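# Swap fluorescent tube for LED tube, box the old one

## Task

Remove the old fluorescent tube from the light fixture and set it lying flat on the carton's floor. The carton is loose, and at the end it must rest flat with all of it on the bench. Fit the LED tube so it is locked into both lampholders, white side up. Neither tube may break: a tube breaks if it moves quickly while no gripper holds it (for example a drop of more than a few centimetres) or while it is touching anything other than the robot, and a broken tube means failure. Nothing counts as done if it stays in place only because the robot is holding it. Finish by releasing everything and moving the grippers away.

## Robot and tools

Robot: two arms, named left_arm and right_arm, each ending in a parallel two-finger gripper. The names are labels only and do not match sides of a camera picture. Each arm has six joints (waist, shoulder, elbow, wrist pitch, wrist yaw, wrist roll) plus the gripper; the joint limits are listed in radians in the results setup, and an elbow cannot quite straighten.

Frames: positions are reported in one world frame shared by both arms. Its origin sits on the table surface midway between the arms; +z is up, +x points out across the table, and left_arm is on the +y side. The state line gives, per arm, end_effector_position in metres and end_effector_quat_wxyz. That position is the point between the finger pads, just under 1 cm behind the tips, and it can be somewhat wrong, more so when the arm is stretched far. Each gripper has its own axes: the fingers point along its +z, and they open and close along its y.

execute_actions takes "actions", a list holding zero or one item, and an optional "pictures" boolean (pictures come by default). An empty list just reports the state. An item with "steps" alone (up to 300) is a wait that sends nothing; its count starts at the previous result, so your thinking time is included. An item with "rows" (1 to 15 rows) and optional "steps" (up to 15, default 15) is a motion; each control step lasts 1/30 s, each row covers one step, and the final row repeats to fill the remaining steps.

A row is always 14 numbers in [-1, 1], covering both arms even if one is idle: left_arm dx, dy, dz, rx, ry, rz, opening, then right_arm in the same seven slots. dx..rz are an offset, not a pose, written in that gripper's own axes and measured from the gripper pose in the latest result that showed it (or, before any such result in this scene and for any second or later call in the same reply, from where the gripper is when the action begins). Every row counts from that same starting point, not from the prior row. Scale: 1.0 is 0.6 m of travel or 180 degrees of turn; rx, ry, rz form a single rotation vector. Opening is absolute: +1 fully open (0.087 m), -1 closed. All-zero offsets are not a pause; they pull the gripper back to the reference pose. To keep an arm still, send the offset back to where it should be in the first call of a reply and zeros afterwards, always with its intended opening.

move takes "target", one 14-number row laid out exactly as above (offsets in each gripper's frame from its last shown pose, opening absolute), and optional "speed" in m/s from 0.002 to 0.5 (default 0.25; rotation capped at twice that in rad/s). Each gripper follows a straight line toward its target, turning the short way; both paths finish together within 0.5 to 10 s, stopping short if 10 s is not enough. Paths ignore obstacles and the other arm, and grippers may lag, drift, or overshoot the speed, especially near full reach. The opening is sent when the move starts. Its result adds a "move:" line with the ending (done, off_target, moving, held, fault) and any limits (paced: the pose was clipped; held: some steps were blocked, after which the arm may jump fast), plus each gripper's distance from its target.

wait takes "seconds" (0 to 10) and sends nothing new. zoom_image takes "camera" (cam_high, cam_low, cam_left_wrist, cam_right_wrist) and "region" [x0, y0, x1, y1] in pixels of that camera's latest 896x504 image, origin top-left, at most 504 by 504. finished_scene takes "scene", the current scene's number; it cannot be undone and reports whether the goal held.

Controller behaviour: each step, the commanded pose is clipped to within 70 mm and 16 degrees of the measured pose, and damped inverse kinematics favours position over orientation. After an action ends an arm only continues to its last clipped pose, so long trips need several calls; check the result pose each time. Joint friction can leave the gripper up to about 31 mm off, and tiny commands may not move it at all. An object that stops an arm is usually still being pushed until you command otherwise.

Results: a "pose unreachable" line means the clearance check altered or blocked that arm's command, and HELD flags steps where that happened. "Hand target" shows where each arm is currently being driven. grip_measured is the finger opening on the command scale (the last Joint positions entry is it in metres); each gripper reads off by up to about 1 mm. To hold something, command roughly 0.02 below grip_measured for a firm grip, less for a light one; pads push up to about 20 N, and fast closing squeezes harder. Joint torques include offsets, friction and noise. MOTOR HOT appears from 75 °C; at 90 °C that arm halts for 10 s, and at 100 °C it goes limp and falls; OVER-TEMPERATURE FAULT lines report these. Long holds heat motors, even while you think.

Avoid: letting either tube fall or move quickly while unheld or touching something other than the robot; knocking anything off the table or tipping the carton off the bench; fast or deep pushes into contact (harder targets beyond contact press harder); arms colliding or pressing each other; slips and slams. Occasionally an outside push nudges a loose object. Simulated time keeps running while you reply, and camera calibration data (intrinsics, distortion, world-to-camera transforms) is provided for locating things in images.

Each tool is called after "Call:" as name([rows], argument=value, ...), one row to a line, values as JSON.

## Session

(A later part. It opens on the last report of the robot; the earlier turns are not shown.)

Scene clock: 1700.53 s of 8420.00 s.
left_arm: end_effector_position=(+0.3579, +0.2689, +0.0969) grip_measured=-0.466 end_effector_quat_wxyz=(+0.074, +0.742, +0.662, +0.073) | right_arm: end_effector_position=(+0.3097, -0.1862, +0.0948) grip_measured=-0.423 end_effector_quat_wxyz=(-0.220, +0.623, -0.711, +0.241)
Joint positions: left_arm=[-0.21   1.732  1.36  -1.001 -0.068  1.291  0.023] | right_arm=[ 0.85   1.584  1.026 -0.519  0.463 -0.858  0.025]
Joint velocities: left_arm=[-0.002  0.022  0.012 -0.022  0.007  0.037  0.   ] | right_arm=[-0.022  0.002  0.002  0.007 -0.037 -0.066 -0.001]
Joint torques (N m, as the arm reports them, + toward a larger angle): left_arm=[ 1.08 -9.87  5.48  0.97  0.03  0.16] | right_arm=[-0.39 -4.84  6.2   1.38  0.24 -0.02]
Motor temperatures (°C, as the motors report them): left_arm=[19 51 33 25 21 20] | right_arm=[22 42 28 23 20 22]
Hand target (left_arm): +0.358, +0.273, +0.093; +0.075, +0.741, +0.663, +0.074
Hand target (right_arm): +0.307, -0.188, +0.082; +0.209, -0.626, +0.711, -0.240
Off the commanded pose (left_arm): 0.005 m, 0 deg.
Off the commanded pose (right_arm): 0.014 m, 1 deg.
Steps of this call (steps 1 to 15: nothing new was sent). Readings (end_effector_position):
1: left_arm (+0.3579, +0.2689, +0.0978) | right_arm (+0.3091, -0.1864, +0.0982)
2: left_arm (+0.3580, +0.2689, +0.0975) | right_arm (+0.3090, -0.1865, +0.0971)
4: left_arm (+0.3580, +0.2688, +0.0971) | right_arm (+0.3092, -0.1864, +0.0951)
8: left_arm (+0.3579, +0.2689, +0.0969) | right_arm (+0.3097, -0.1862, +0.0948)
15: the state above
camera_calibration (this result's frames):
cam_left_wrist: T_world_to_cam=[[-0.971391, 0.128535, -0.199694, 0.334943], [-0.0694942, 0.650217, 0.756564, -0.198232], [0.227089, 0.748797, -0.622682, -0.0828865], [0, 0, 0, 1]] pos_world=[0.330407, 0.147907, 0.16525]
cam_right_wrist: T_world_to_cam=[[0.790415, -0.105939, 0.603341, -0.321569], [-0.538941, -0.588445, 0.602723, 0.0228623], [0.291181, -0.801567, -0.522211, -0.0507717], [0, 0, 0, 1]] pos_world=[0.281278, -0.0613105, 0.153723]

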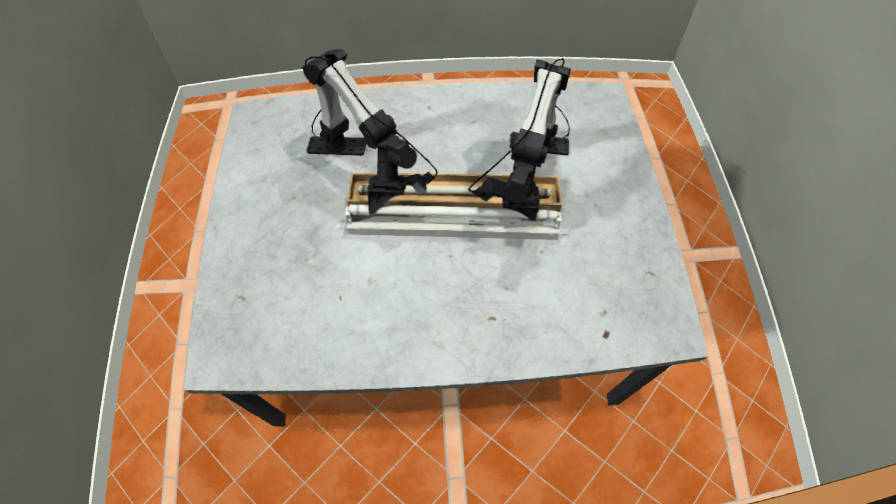

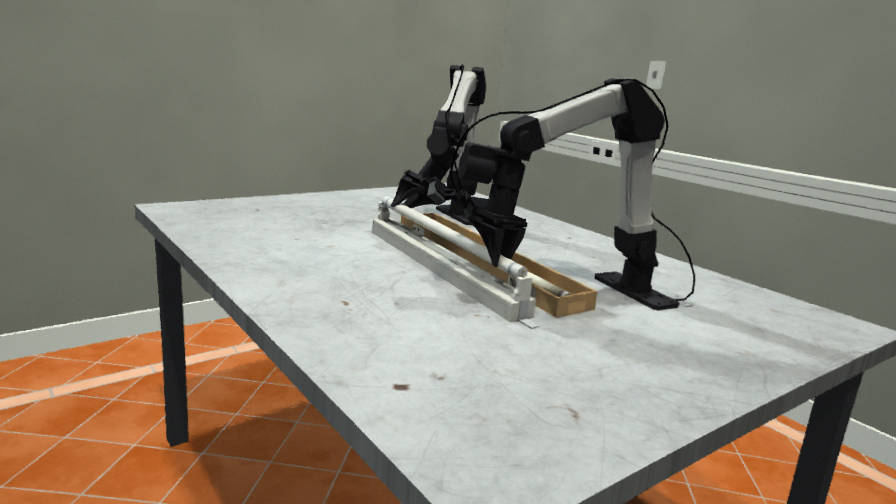

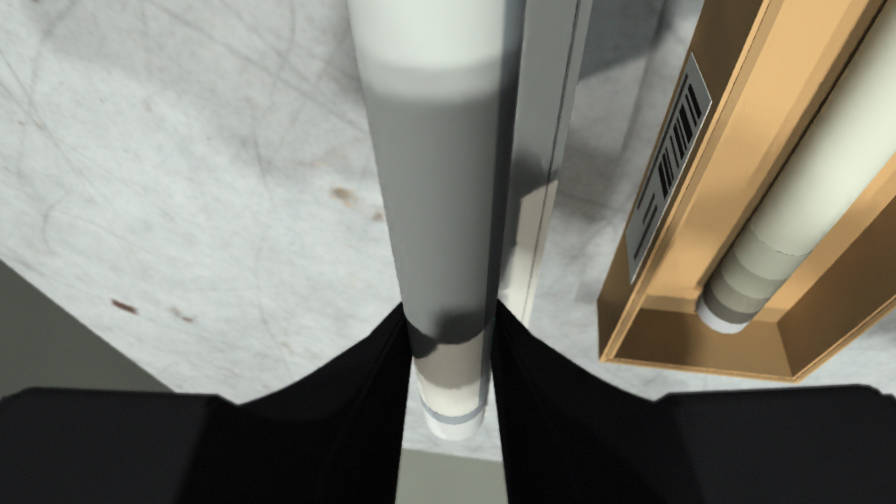

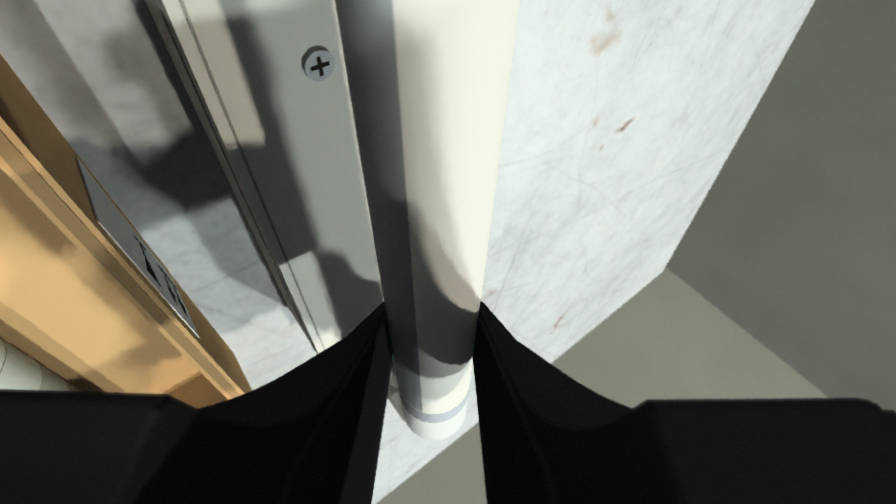

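Call:
zoom_image(camera="cam_high", region=[540, 200, 570, 230])

Call:
zoom_image(camera="cam_high", region=[340, 197, 370, 227])

Call:
zoom_image(camera="cam_low", region=[505, 255, 545, 305])

Call:
zoom_image(camera="cam_low", region=[368, 185, 408, 235])

Region (540, 200, 570, 230) of cam_high's 896x504 image, scaled by 16.800, with more detail than that image has.

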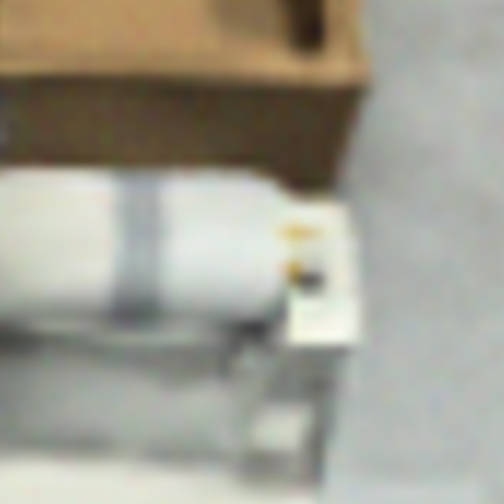

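Region (340, 197, 370, 227) of cam_high's 896x504 image, scaled by 16.800, with more detail than that image has.

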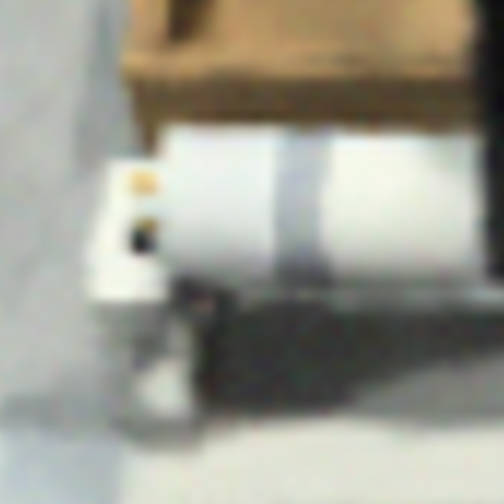

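Region (505, 255, 545, 305) of cam_low's 896x504 image, scaled by 10.080, with more detail than that image has; it fills the left 403 columns of this view, and the rest is white.

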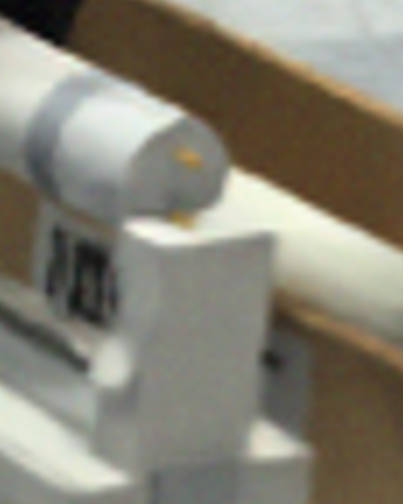

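Region (368, 185, 408, 235) of cam_low's 896x504 image, scaled by 10.080, with more detail than that image has; it fills the left 403 columns of this view, and the rest is white.

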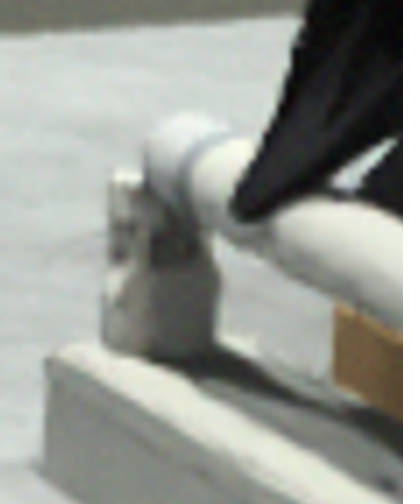

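Call:
execute_actions([
  {"rows": [[0.0063,-0.0014,0.0071,-0.0011,0,0,-0.492,0.0022,0.0162,0.0180,-0.0043,0.0037,-0.0028,-0.456],[0.0063,-0.0016,0.0085,-0.0013,0,0,-0.492,0.0020,0.0168,0.0191,-0.0042,0.0036,-0.0027,-0.456],[0.0062,-0.0018,0.0099,-0.0016,0,0,-0.492,0.0019,0.0175,0.0201,-0.0040,0.0035,-0.0026,-0.456],[0.0062,-0.0020,0.0112,-0.0018,0,0,-0.492,0.0017,0.0181,0.0212,-0.0039,0.0033,-0.0025,-0.456],[0.0061,-0.0022,0.0126,-0.0021,0,0,-0.492,0.0016,0.0188,0.0223,-0.0038,0.0032,-0.0025,-0.456],[0.0061,-0.0024,0.0140,-0.0023,0,0,-0.492,0.0014,0.0194,0.0234,-0.0036,0.0031,-0.0024,-0.456],[0.0060,-0.0026,0.0154,-0.0026,0,0,-0.492,0.0013,0.0201,0.0244,-0.0035,0.0030,-0.0023,-0.456],[0.0060,-0.0028,0.0168,-0.0028,0,0,-0.492,0.0011,0.0207,0.0255,-0.0034,0.0029,-0.0022,-0.456],[0.0060,-0.0030,0.0181,-0.0030,0,0,-0.492,0.0010,0.0213,0.0266,-0.0032,0.0027,-0.0021,-0.456],[0.0059,-0.0032,0.0195,-0.0033,0,0,-0.492,0.0008,0.0220,0.0276,-0.0031,0.0026,-0.0020,-0.456],[0.0059,-0.0034,0.0209,-0.0035,0,0,-0.492,0.0007,0.0226,0.0287,-0.0029,0.0025,-0.0019,-0.456],[0.0058,-0.0036,0.0223,-0.0038,0,0,-0.492,0.0005,0.0233,0.0298,-0.0028,0.0024,-0.0019,-0.456],[0.0058,-0.0038,0.0236,-0.0040,0,0,-0.492,0.0004,0.0239,0.0309,-0.0027,0.0022,-0.0018,-0.456],[0.0057,-0.0040,0.0250,-0.0043,0,0,-0.492,0.0002,0.0246,0.0319,-0.0025,0.0021,-0.0017,-0.456],[0.0057,-0.0042,0.0264,-0.0045,0,0,-0.492,0.0001,0.0252,0.0330,-0.0024,0.0020,-0.0016,-0.456]], "steps": 15},
], pictures=false)

Call:
wait(seconds=0.4)

Scene clock: 1736.23 s of 8420.00 s.
left_arm: end_effector_position=(+0.3589, +0.2689, +0.0867) grip_measured=-0.466 end_effector_quat_wxyz=(+0.078, +0.742, +0.662, +0.076) | right_arm: end_effector_position=(+0.3115, -0.1862, +0.0881) grip_measured=-0.423 end_effector_quat_wxyz=(-0.225, +0.620, -0.710, +0.245)
Joint positions: left_arm=[-0.21   1.732  1.317 -0.948 -0.07   1.292  0.023] | right_arm=[ 0.85   1.592  0.999 -0.471  0.47  -0.861  0.025]
Joint velocities: left_arm=[-0.002  0.007 -0.105  0.095  0.007  0.037 -0.   ] | right_arm=[-0.007  0.11  -0.09   0.125 -0.022  0.066  0.   ]
Joint torques (N m, as the arm reports them, + toward a larger angle): left_arm=[ 1.1  -9.75  5.39  0.91  0.05  0.17] | right_arm=[-0.48 -4.93  5.86  1.32  0.16  0.04]
Motor temperatures (°C, as the motors report them): left_arm=[19 50 33 25 21 20] | right_arm=[21 39 27 24 20 22]
Hand target (left_arm): +0.359, +0.272, +0.081; +0.079, +0.741, +0.662, +0.077
Hand target (right_arm): +0.309, -0.187, +0.070; +0.214, -0.625, +0.712, -0.240
Off the commanded pose (left_arm): 0.007 m, 0 deg.
Off the commanded pose (right_arm): 0.018 m, 1 deg.
Steps of this call (steps 1 to 90: nothing new was sent; then 32.20 s passed at rest; steps 91 to 105: all 15 steps of this action). Readings (end_effector_position):
91: left_arm (+0.3580, +0.2689, +0.0969) | right_arm (+0.3097, -0.1862, +0.0948)
92: left_arm (+0.3582, +0.2688, +0.0970) | right_arm (+0.3098, -0.1862, +0.0948)
94: left_arm (+0.3585, +0.2689, +0.0962) | right_arm (+0.3099, -0.1862, +0.0946)
98: left_arm (+0.3584, +0.2690, +0.0922) | right_arm (+0.3106, -0.1862, +0.0930)
105: the state above

Scene clock: 1736.63 s of 8420.00 s.
left_arm: end_effector_position=(+0.3590, +0.2689, +0.0850) grip_measured=-0.466 end_effector_quat_wxyz=(+0.079, +0.741, +0.662, +0.076) | right_arm: end_effector_position=(+0.3117, -0.1861, +0.0831) grip_measured=-0.423 end_effector_quat_wxyz=(-0.222, +0.621, -0.710, +0.244)
Joint positions: left_arm=[-0.21   1.732  1.309 -0.939 -0.07   1.292  0.023] | right_arm=[ 0.85   1.604  0.992 -0.458  0.47  -0.861  0.025]
Joint velocities: left_arm=[-0.007  0.002 -0.002 -0.007 -0.007  0.007 -0.001] | right_arm=[-0.007  0.002 -0.017 -0.007 -0.022 -0.007 -0.   ]
Joint torques (N m, as the arm reports them, + toward a larger angle): left_arm=[ 0.98 -9.74  5.44  0.99  0.03  0.17] | right_arm=[-0.42 -5.04  6.13  1.37  0.17  0.04]
Motor temperatures (°C, as the motors report them): left_arm=[19 50 33 25 21 20] | right_arm=[21 39 27 24 20 22]
Hand target (left_arm): +0.359, +0.272, +0.081; +0.079, +0.741, +0.662, +0.077
Hand target (right_arm): +0.309, -0.187, +0.071; +0.214, -0.625, +0.712, -0.240
Off the commanded pose (left_arm): 0.005 m, 0 deg.
Off the commanded pose (right_arm): 0.013 m, 1 deg.
Steps of this call (steps 1 to 12: nothing new was sent). Readings (end_effector_position):
1: left_arm (+0.3588, +0.2690, +0.0859) | right_arm (+0.3116, -0.1862, +0.0863)
2: left_arm (+0.3586, +0.2690, +0.0854) | right_arm (+0.3116, -0.1862, +0.0848)
4: left_arm (+0.3588, +0.2689, +0.0850) | right_arm (+0.3116, -0.1862, +0.0833)
8: left_arm (+0.3590, +0.2689, +0.0850) | right_arm (+0.3117, -0.1861, +0.0831)
12: the state above
camera_calibration (this result's frames):
cam_left_wrist: T_world_to_cam=[[-0.968859, 0.128293, -0.211786, 0.333778], [-0.0784714, 0.652138, 0.754028, -0.186187], [0.23485, 0.747166, -0.621762, -0.0929864], [0, 0, 0, 1]] pos_world=[0.330611, 0.148075, 0.153264]
cam_right_wrist: T_world_to_cam=[[0.784781, -0.105198, 0.61078, -0.314805], [-0.545122, -0.586063, 0.599477, 0.0336903], [0.294892, -0.803408, -0.517276, -0.0592314], [0, 0, 0, 1]] pos_world=[0.282885, -0.0609592, 0.141441]

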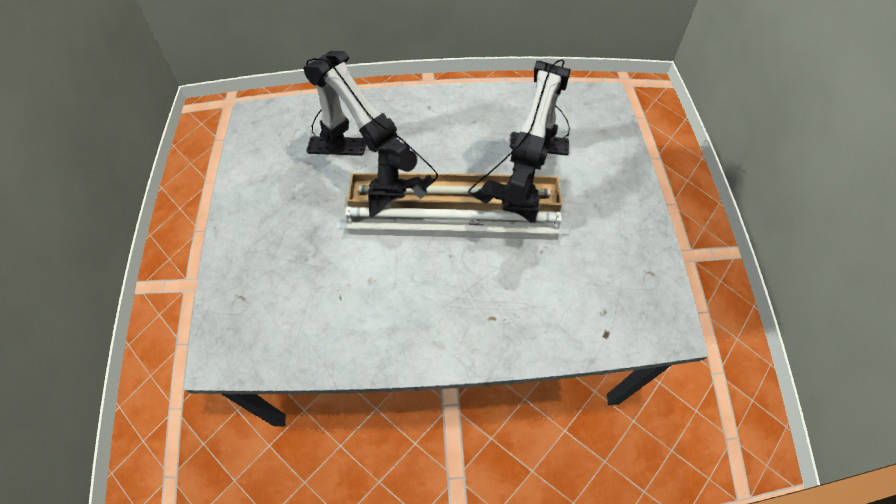

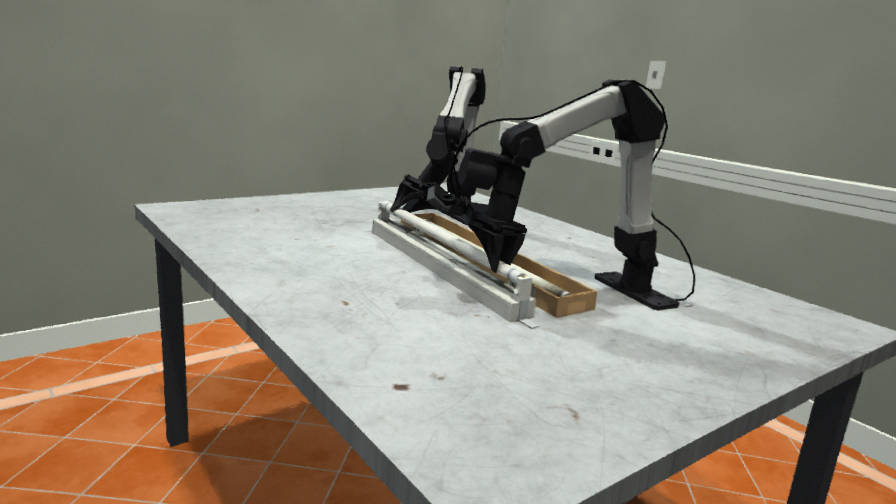

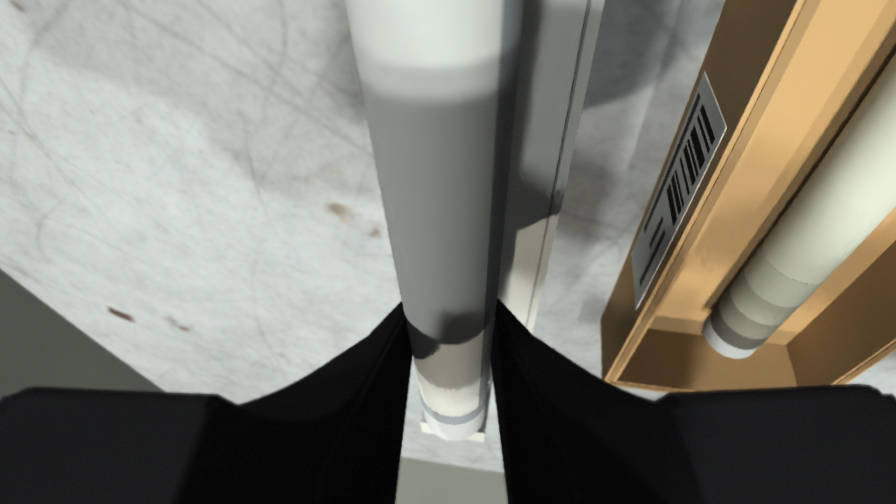

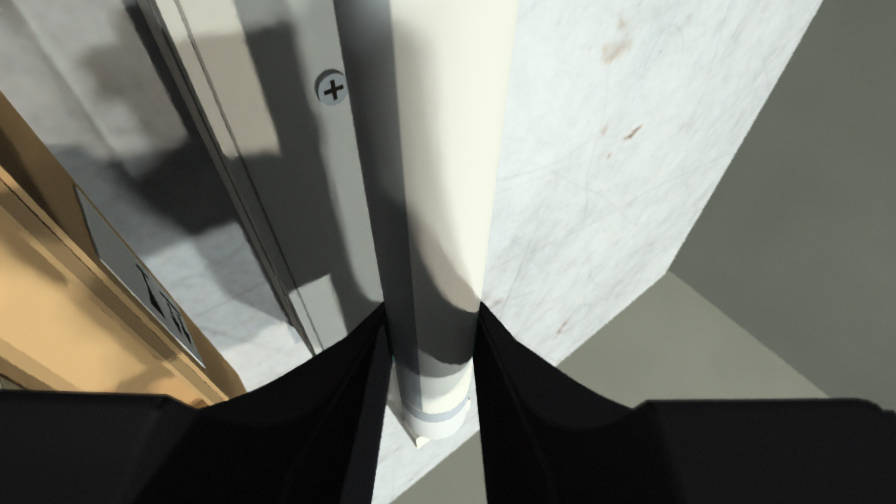

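Call:
zoom_image(camera="cam_high", region=[540, 200, 570, 230])

Call:
zoom_image(camera="cam_high", region=[340, 197, 370, 227])

Region (540, 200, 570, 230) of cam_high's 896x504 image, scaled by 16.800, with more detail than that image has.

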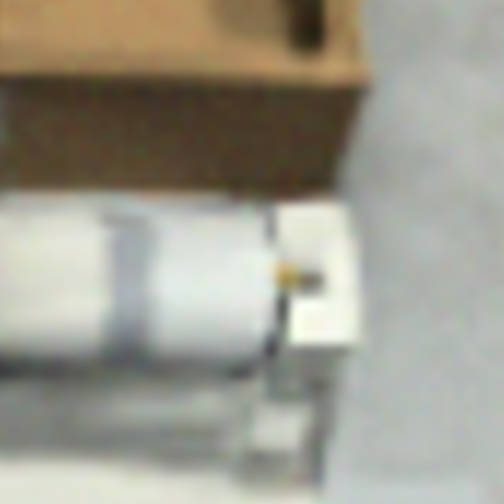

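Region (340, 197, 370, 227) of cam_high's 896x504 image, scaled by 16.800, with more detail than that image has.

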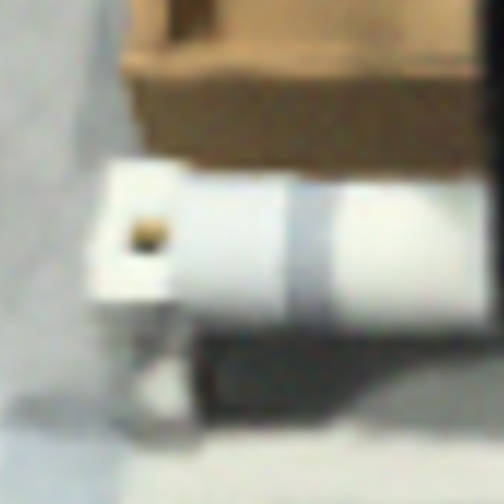

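Call:
execute_actions([
  {"rows": [[0.0057,-0.0023,0.0082,-0.0008,0,0,-0.492,0.0006,0.0169,0.0167,-0.0039,0.0033,-0.0025,-0.456],[0.0057,-0.0027,0.0098,-0.0011,0,0,-0.492,0.0007,0.0180,0.0180,-0.0039,0.0033,-0.0025,-0.456],[0.0057,-0.0030,0.0115,-0.0013,0,0,-0.492,0.0007,0.0190,0.0193,-0.0039,0.0033,-0.0025,-0.456],[0.0057,-0.0034,0.0131,-0.0016,0,0,-0.492,0.0008,0.0201,0.0206,-0.0039,0.0033,-0.0025,-0.456],[0.0057,-0.0038,0.0147,-0.0019,0,0,-0.492,0.0009,0.0211,0.0218,-0.0039,0.0033,-0.0025,-0.456],[0.0057,-0.0041,0.0163,-0.0021,0,0,-0.492,0.0009,0.0222,0.0231,-0.0039,0.0033,-0.0025,-0.456],[0.0057,-0.0045,0.0180,-0.0024,0,0,-0.492,0.0010,0.0232,0.0244,-0.0039,0.0033,-0.0025,-0.456],[0.0056,-0.0049,0.0196,-0.0027,0,0,-0.492,0.0011,0.0243,0.0257,-0.0039,0.0033,-0.0025,-0.456],[0.0056,-0.0052,0.0212,-0.0029,0,0,-0.492,0.0011,0.0253,0.0270,-0.0039,0.0033,-0.0025,-0.456],[0.0056,-0.0056,0.0229,-0.0032,0,0,-0.492,0.0012,0.0264,0.0283,-0.0039,0.0033,-0.0025,-0.456],[0.0056,-0.0059,0.0245,-0.0034,0,0,-0.492,0.0012,0.0274,0.0296,-0.0039,0.0033,-0.0025,-0.456],[0.0056,-0.0063,0.0261,-0.0037,0,0,-0.492,0.0013,0.0285,0.0308,-0.0039,0.0033,-0.0025,-0.456],[0.0056,-0.0067,0.0277,-0.0040,0,0,-0.492,0.0014,0.0295,0.0321,-0.0039,0.0033,-0.0025,-0.456],[0.0056,-0.0070,0.0294,-0.0042,0,0,-0.492,0.0014,0.0306,0.0334,-0.0039,0.0033,-0.0025,-0.456],[0.0056,-0.0074,0.0310,-0.0045,0,0,-0.492,0.0015,0.0316,0.0347,-0.0039,0.0033,-0.0025,-0.456]], "steps": 15},
], pictures=false)

Call:
wait(seconds=0.4)

Scene clock: 1764.60 s of 8420.00 s.
left_arm: end_effector_position=(+0.3593, +0.2691, +0.0734) grip_measured=-0.466 end_effector_quat_wxyz=(+0.084, +0.741, +0.662, +0.080) | right_arm: end_effector_position=(+0.3123, -0.1860, +0.0711) grip_measured=-0.423 end_effector_quat_wxyz=(-0.222, +0.621, -0.711, +0.246)
Joint positions: left_arm=[-0.21   1.732  1.26  -0.878 -0.072  1.292  0.023] | right_arm=[ 0.85   1.625  0.961 -0.406  0.473 -0.861  0.025]
Joint velocities: left_arm=[ 0.002 -0.012 -0.002  0.007  0.037  0.007 -0.   ] | right_arm=[-0.017 -0.037 -0.046  0.081  0.081 -0.037 -0.002]
Joint torques (N m, as the arm reports them, + toward a larger angle): left_arm=[ 0.78 -9.59  4.44  1.17  0.03  0.15] | right_arm=[-0.02 -4.73  5.47  1.42  0.13  0.02]
Motor temperatures (°C, as the motors report them): left_arm=[19 50 33 25 21 20] | right_arm=[21 38 27 24 20 22]
Hand target (left_arm): +0.359, +0.272, +0.066; +0.084, +0.741, +0.662, +0.081
Hand target (right_arm): +0.309, -0.187, +0.056; +0.213, -0.624, +0.711, -0.244
Off the commanded pose (left_arm): 0.008 m, 0 deg.
Off the commanded pose (right_arm): 0.016 m, 1 deg.
Steps of this call (steps 1 to 90: nothing new was sent; then 24.47 s passed at rest; steps 91 to 105: all 15 steps of this action). Readings (end_effector_position):
91: left_arm (+0.3591, +0.2688, +0.0850) | right_arm (+0.3118, -0.1861, +0.0832)
92: left_arm (+0.3593, +0.2688, +0.0850) | right_arm (+0.3118, -0.1860, +0.0832)
94: left_arm (+0.3590, +0.2690, +0.0836) | right_arm (+0.3120, -0.1859, +0.0833)
98: left_arm (+0.3590, +0.2691, +0.0792) | right_arm (+0.3117, -0.1861, +0.0788)
105: the state above

Scene clock: 1765.00 s of 8420.00 s.
left_arm: end_effector_position=(+0.3596, +0.2691, +0.0735) grip_measured=-0.466 end_effector_quat_wxyz=(+0.084, +0.741, +0.662, +0.080) | right_arm: end_effector_position=(+0.3125, -0.1861, +0.0710) grip_measured=-0.423 end_effector_quat_wxyz=(-0.222, +0.621, -0.711, +0.246)
Joint positions: left_arm=[-0.21   1.732  1.26  -0.877 -0.073  1.292  0.023] | right_arm=[ 0.85   1.625  0.96  -0.403  0.474 -0.861  0.025]
Joint velocities: left_arm=[-0.002 -0.002 -0.002 -0.051 -0.11  -0.051  0.   ] | right_arm=[-0.012 -0.017  0.002  0.095  0.007 -0.081  0.   ]
Joint torques (N m, as the arm reports them, + toward a larger angle): left_arm=[ 0.89 -9.46  4.45  1.16  0.02  0.17] | right_arm=[-0.16 -4.69  5.35  1.48  0.24  0.02]
Motor temperatures (°C, as the motors report them): left_arm=[19 50 33 25 21 20] | right_arm=[21 38 27 24 20 22]
Hand target (left_arm): +0.359, +0.272, +0.066; +0.084, +0.741, +0.662, +0.081
Hand target (right_arm): +0.309, -0.187, +0.056; +0.213, -0.624, +0.711, -0.244
Off the commanded pose (left_arm): 0.008 m, 0 deg.
Off the commanded pose (right_arm): 0.016 m, 1 deg.
Steps of this call (steps 1 to 12: nothing new was sent). Readings (end_effector_position):
1: left_arm (+0.3595, +0.2691, +0.0734) | right_arm (+0.3124, -0.1862, +0.0711)
2: left_arm (+0.3595, +0.2691, +0.0734) | right_arm (+0.3125, -0.1861, +0.0711)
4: left_arm (+0.3596, +0.2691, +0.0735) | right_arm (+0.3125, -0.1861, +0.0710)
8: left_arm (+0.3596, +0.2691, +0.0735) | right_arm (+0.3125, -0.1861, +0.0710)
12: the state above
camera_calibration (this result's frames):
cam_left_wrist: T_world_to_cam=[[-0.966182, 0.127198, -0.224307, 0.332164], [-0.088338, 0.653963, 0.751351, -0.174379], [0.242259, 0.745757, -0.62061, -0.102822], [0, 0, 0, 1]] pos_world=[0.330436, 0.148467, 0.141714]
cam_right_wrist: T_world_to_cam=[[0.782555, -0.105669, 0.613549, -0.307625], [-0.548184, -0.584114, 0.598586, 0.0427111], [0.295131, -0.804764, -0.515027, -0.0662449], [0, 0, 0, 1]] pos_world=[0.283698, -0.0608696, 0.129059]

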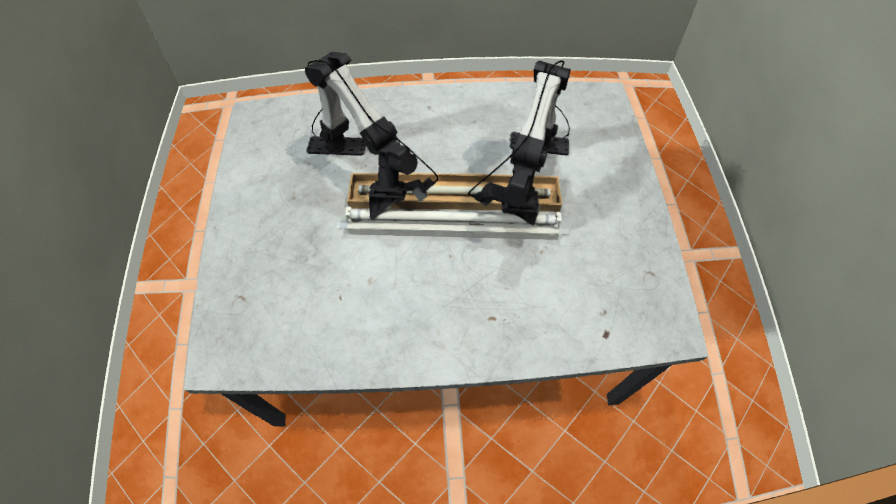

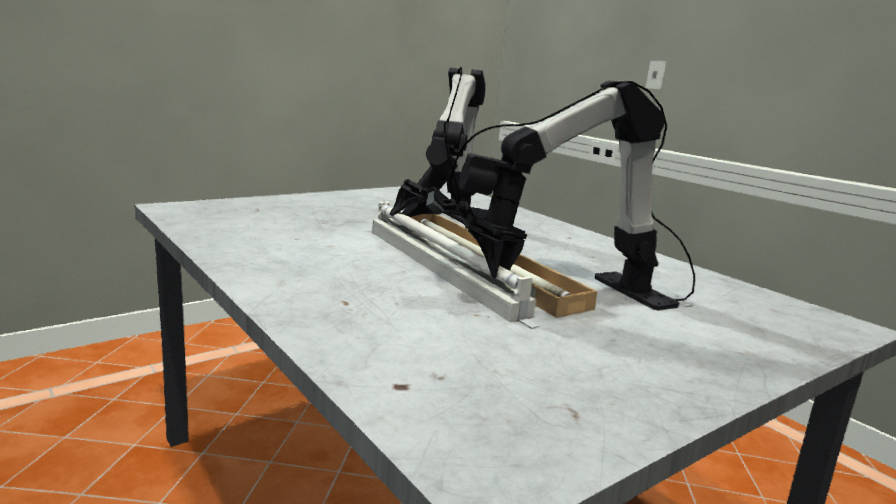

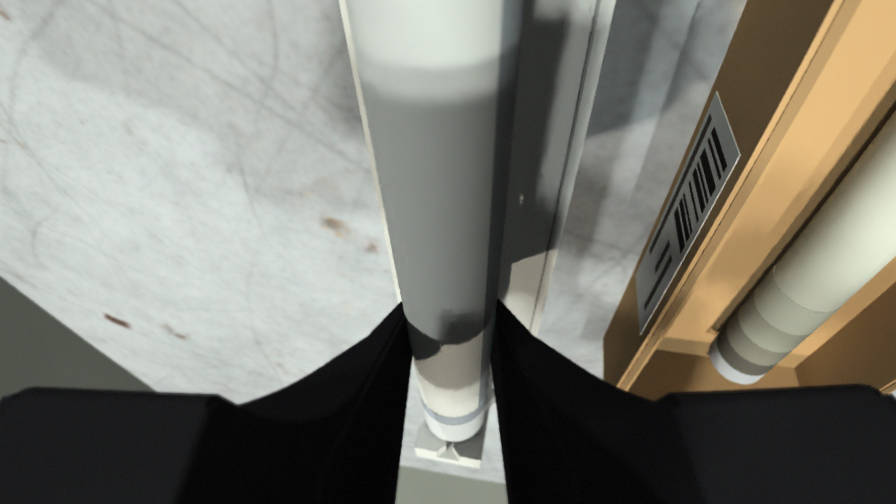

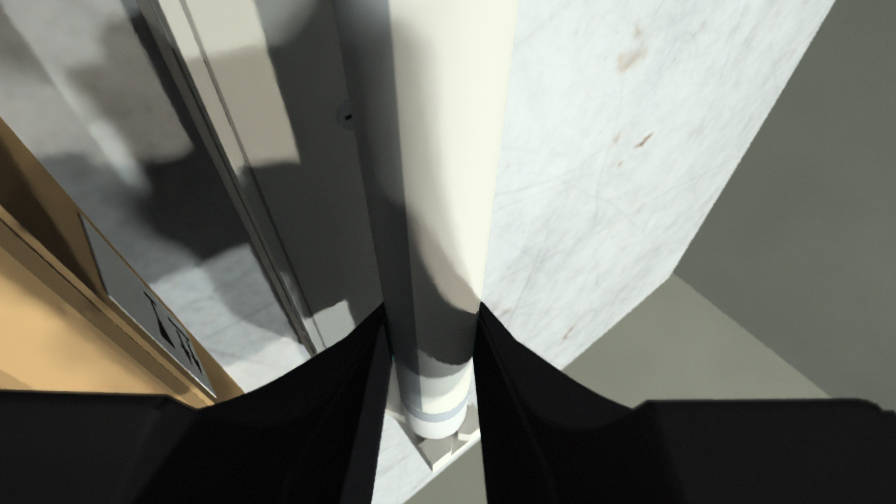

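Call:
execute_actions(actions=[])

Scene clock: 1789.90 s of 8420.00 s.
left_arm: end_effector_position=(+0.3596, +0.2691, +0.0735) grip_measured=-0.466 end_effector_quat_wxyz=(+0.084, +0.741, +0.662, +0.080) | right_arm: end_effector_position=(+0.3125, -0.1861, +0.0710) grip_measured=-0.423 end_effector_quat_wxyz=(-0.222, +0.621, -0.711, +0.246)
Joint positions: left_arm=[-0.21   1.732  1.26  -0.877 -0.073  1.292  0.023] | right_arm=[ 0.85   1.625  0.96  -0.403  0.474 -0.861  0.025]
Joint velocities: left_arm=[ 0.002 -0.012 -0.002 -0.022  0.022  0.066 -0.   ] | right_arm=[ 0.012  0.017 -0.007 -0.007 -0.037 -0.051  0.001]
Joint torques (N m, as the arm reports them, + toward a larger angle): left_arm=[ 0.89 -9.47  4.44  1.16  0.02  0.17] | right_arm=[-0.23 -4.71  5.31  1.49  0.23  0.02]
Motor temperatures (°C, as the motors report them): left_arm=[19 49 32 25 21 20] | right_arm=[21 37 27 25 20 22]
Hand target (left_arm): +0.359, +0.272, +0.066; +0.084, +0.741, +0.662, +0.081
Hand target (right_arm): +0.309, -0.187, +0.056; +0.213, -0.624, +0.711, -0.244
Off the commanded pose (left_arm): 0.008 m, 0 deg.
Off the commanded pose (right_arm): 0.016 m, 1 deg.
Steps of this call (steps 1 to 90: nothing new was sent; then 21.90 s passed at rest). Readings (end_effector_position):
1: left_arm (+0.3596, +0.2691, +0.0735) | right_arm (+0.3125, -0.1861, +0.0710)
2: left_arm (+0.3596, +0.2691, +0.0735) | right_arm (+0.3125, -0.1861, +0.0710)
4: left_arm (+0.3596, +0.2691, +0.0735) | right_arm (+0.3125, -0.1861, +0.0710)
8: left_arm (+0.3596, +0.2691, +0.0735) | right_arm (+0.3125, -0.1861, +0.0710)
90: the state above
camera_calibration (this result's frames):
cam_left_wrist: T_world_to_cam=[[-0.966182, 0.127198, -0.224307, 0.332164], [-0.088338, 0.653963, 0.751351, -0.174379], [0.242259, 0.745757, -0.62061, -0.102822], [0, 0, 0, 1]] pos_world=[0.330436, 0.148467, 0.141714]
cam_right_wrist: T_world_to_cam=[[0.782555, -0.105669, 0.613549, -0.307625], [-0.548184, -0.584114, 0.598586, 0.0427111], [0.295131, -0.804764, -0.515027, -0.0662449], [0, 0, 0, 1]] pos_world=[0.283698, -0.0608696, 0.129059]

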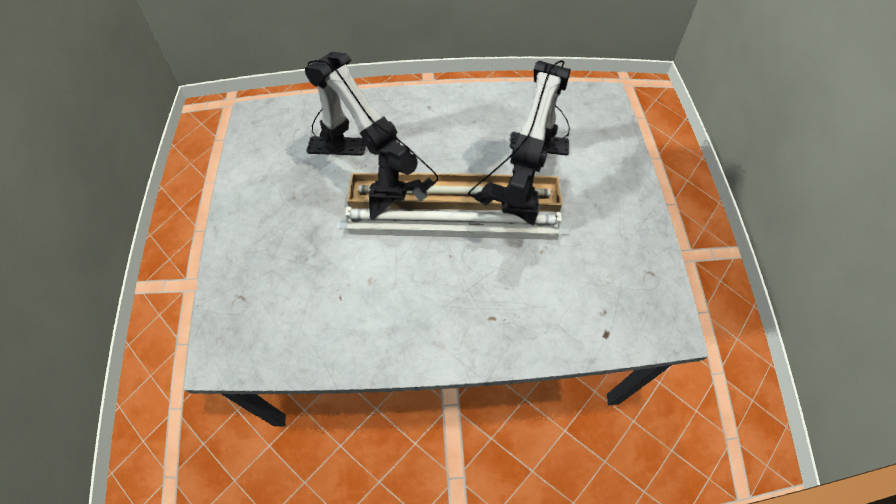

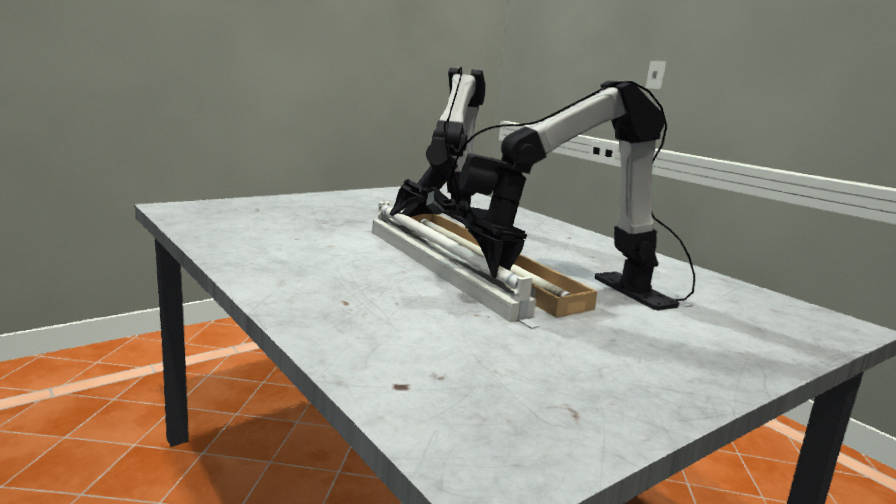

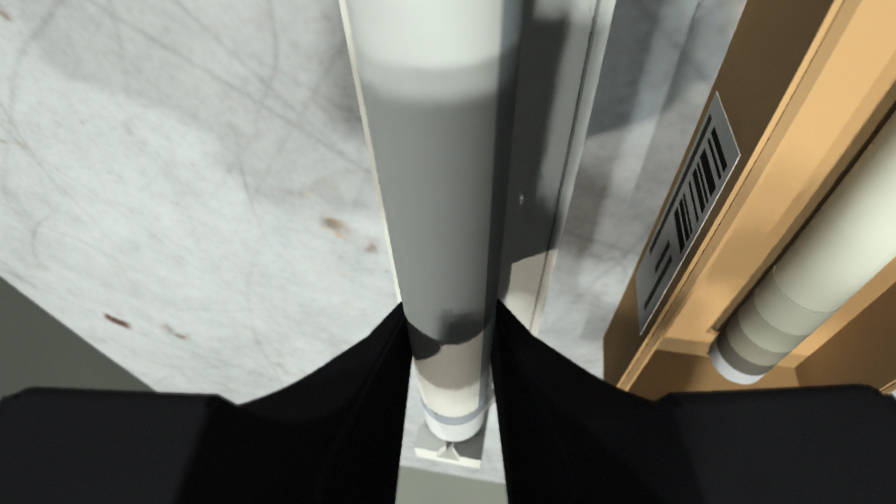

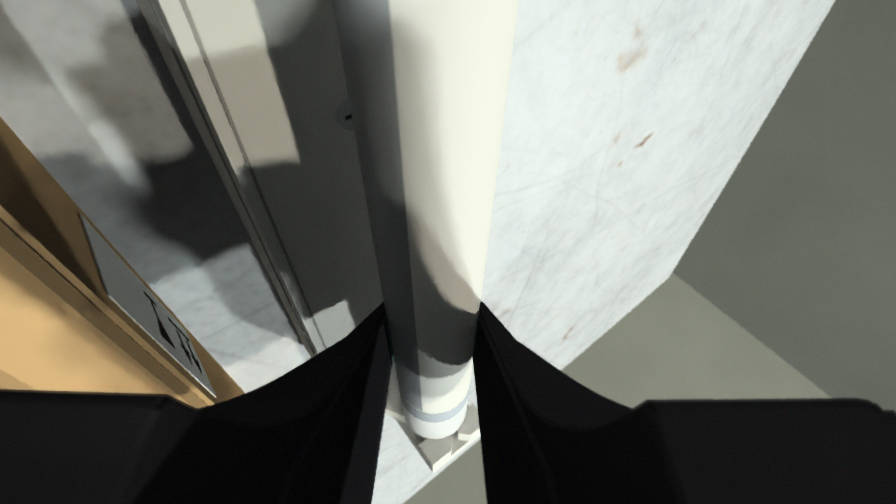

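Call:
zoom_image(camera="cam_low", region=[495, 255, 555, 315])

Call:
zoom_image(camera="cam_low", region=[362, 185, 412, 235])

Call:
zoom_image(camera="cam_left_wrist", region=[390, 380, 520, 490])

Call:
zoom_image(camera="cam_right_wrist", region=[370, 370, 500, 480])

Region (495, 255, 555, 315) of cam_low's 896x504 image, scaled by 8.400, with more detail than that image has.

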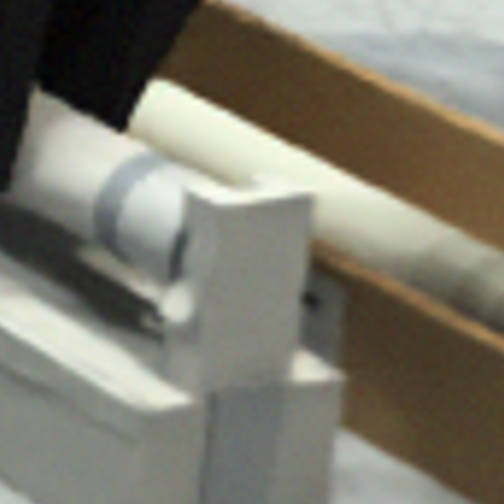

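Region (362, 185, 412, 235) of cam_low's 896x504 image, scaled by 10.080, with more detail than that image has.

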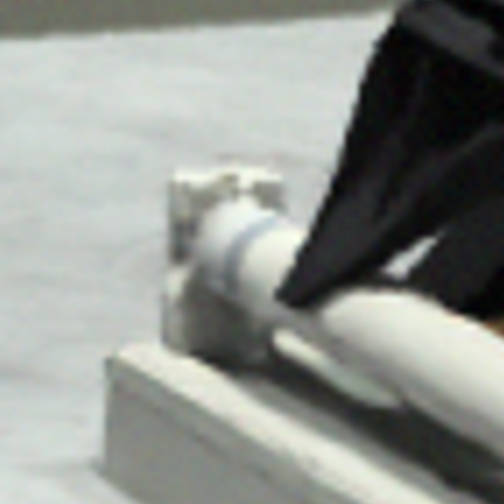

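Region (390, 380, 520, 490) of cam_left_wrist's 896x504 image, scaled by 3.877, with more detail than that image has; it fills the top 426 rows of this view, and the rest is white.

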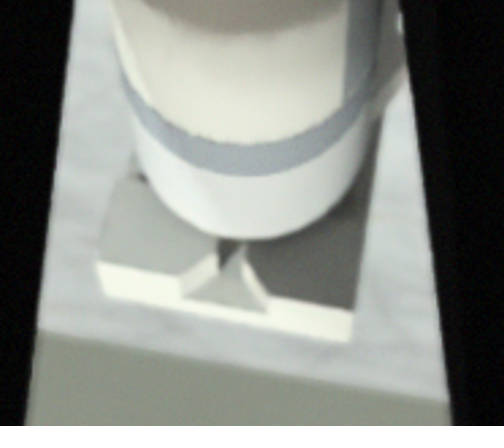

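Region (370, 370, 500, 480) of cam_right_wrist's 896x504 image, scaled by 3.877, with more detail than that image has; it fills the top 426 rows of this view, and the rest is white.

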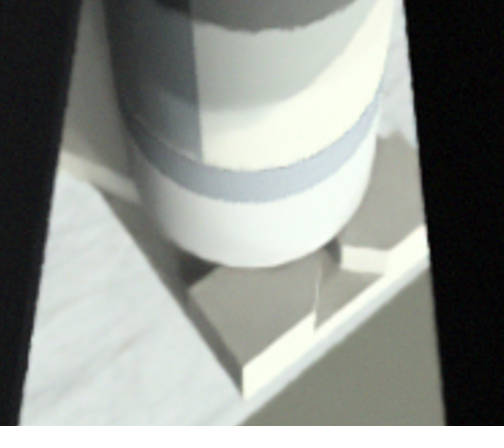

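Call:
move(target=[-0.0027, -0.0004, -0.0001, -0.0889, 0, 0, -0.492, -0.0017, 0.0003, -0.0013, 0.0889, 0, 0, -0.456], speed=0.08)

Scene clock: 1874.87 s of 8420.00 s.
left_arm: end_effector_position=(+0.3599, +0.2689, +0.0752) grip_measured=-0.466 end_effector_quat_wxyz=(+0.178, +0.722, +0.648, +0.166) | right_arm: end_effector_position=(+0.3121, -0.1859, +0.0715) grip_measured=-0.423 end_effector_quat_wxyz=(-0.298, +0.583, -0.675, +0.340)
Joint positions: left_arm=[-0.255  1.544  0.973 -0.535 -0.165  1.275  0.023] | right_arm=[ 0.939  1.601  0.751 -0.035  0.702 -0.896  0.025]
Joint velocities: left_arm=[-0.002 -0.012 -0.002  0.066  0.007  0.037 -0.001] | right_arm=[ 0.002 -0.002 -0.007 -0.007  0.037 -0.081 -0.   ]
Joint torques (N m, as the arm reports them, + toward a larger angle): left_arm=[-0.18 -8.74  5.32  1.61 -0.13 -0.01] | right_arm=[-0.17 -6.42  5.67  1.75  0.29 -0.14]
Motor temperatures (°C, as the motors report them): left_arm=[19 48 31 26 21 20] | right_arm=[21 35 26 25 20 22]
Hand target (left_arm): +0.359, +0.267, +0.075; +0.185, +0.721, +0.646, +0.172
Hand target (right_arm): +0.312, -0.185, +0.072; +0.307, -0.584, +0.669, -0.341
Off the commanded pose (left_arm): 0.002 m, 1 deg.
Off the commanded pose (right_arm): 0.001 m, 1 deg.
After step 90, 79.90 s passed at rest.
move: done
camera_calibration (this result's frames):
cam_left_wrist: T_world_to_cam=[[-0.877137, 0.11542, -0.466164, 0.322214], [-0.276588, 0.67212, 0.686844, -0.107729], [0.392594, 0.731391, -0.557617, -0.156633], [0, 0, 0, 1]] pos_world=[0.314322, 0.149777, 0.136856]
cam_right_wrist: T_world_to_cam=[[0.597821, -0.0867608, 0.796921, -0.259599], [-0.694033, -0.553506, 0.460379, 0.103413], [0.401158, -0.828314, -0.391113, -0.112054], [0, 0, 0, 1]] pos_world=[0.271917, -0.0580987, 0.115444]

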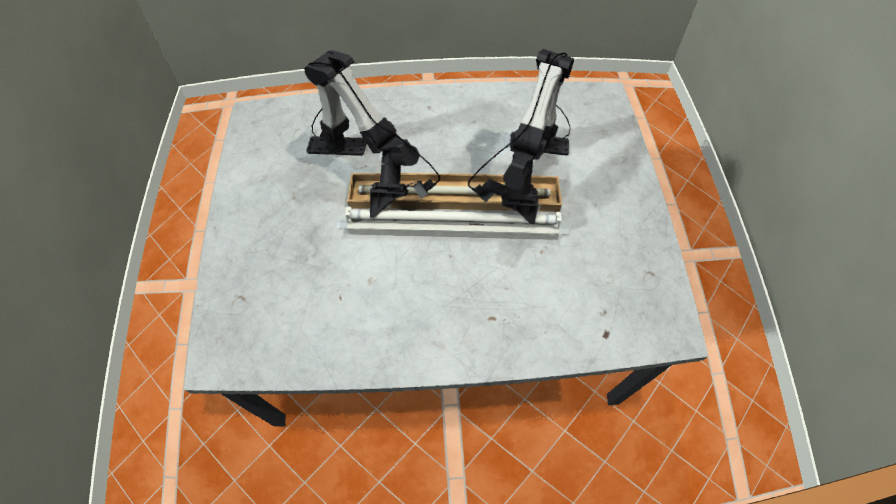

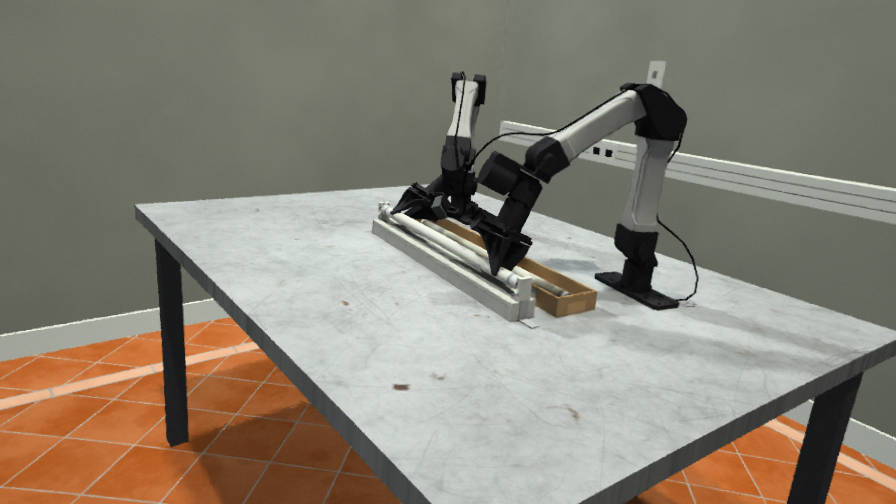

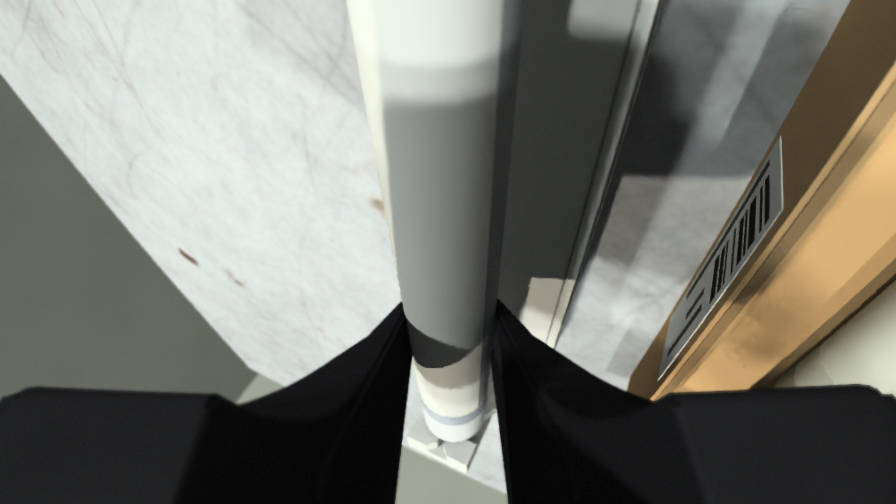

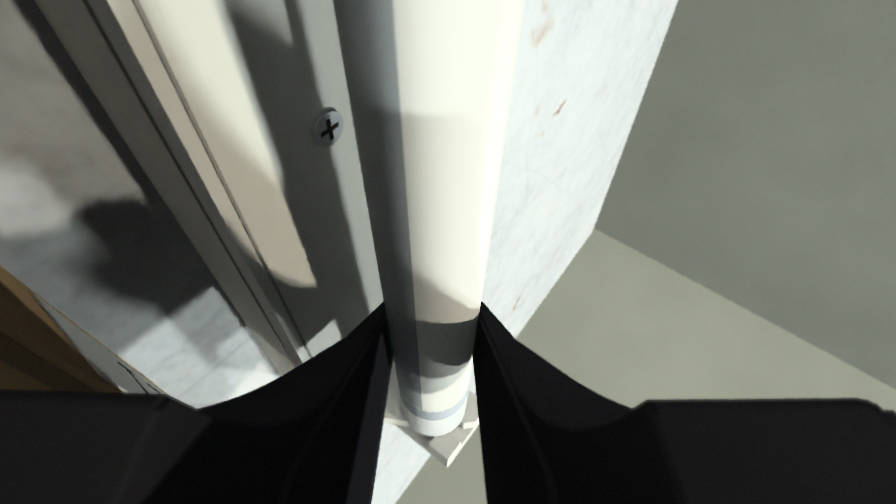

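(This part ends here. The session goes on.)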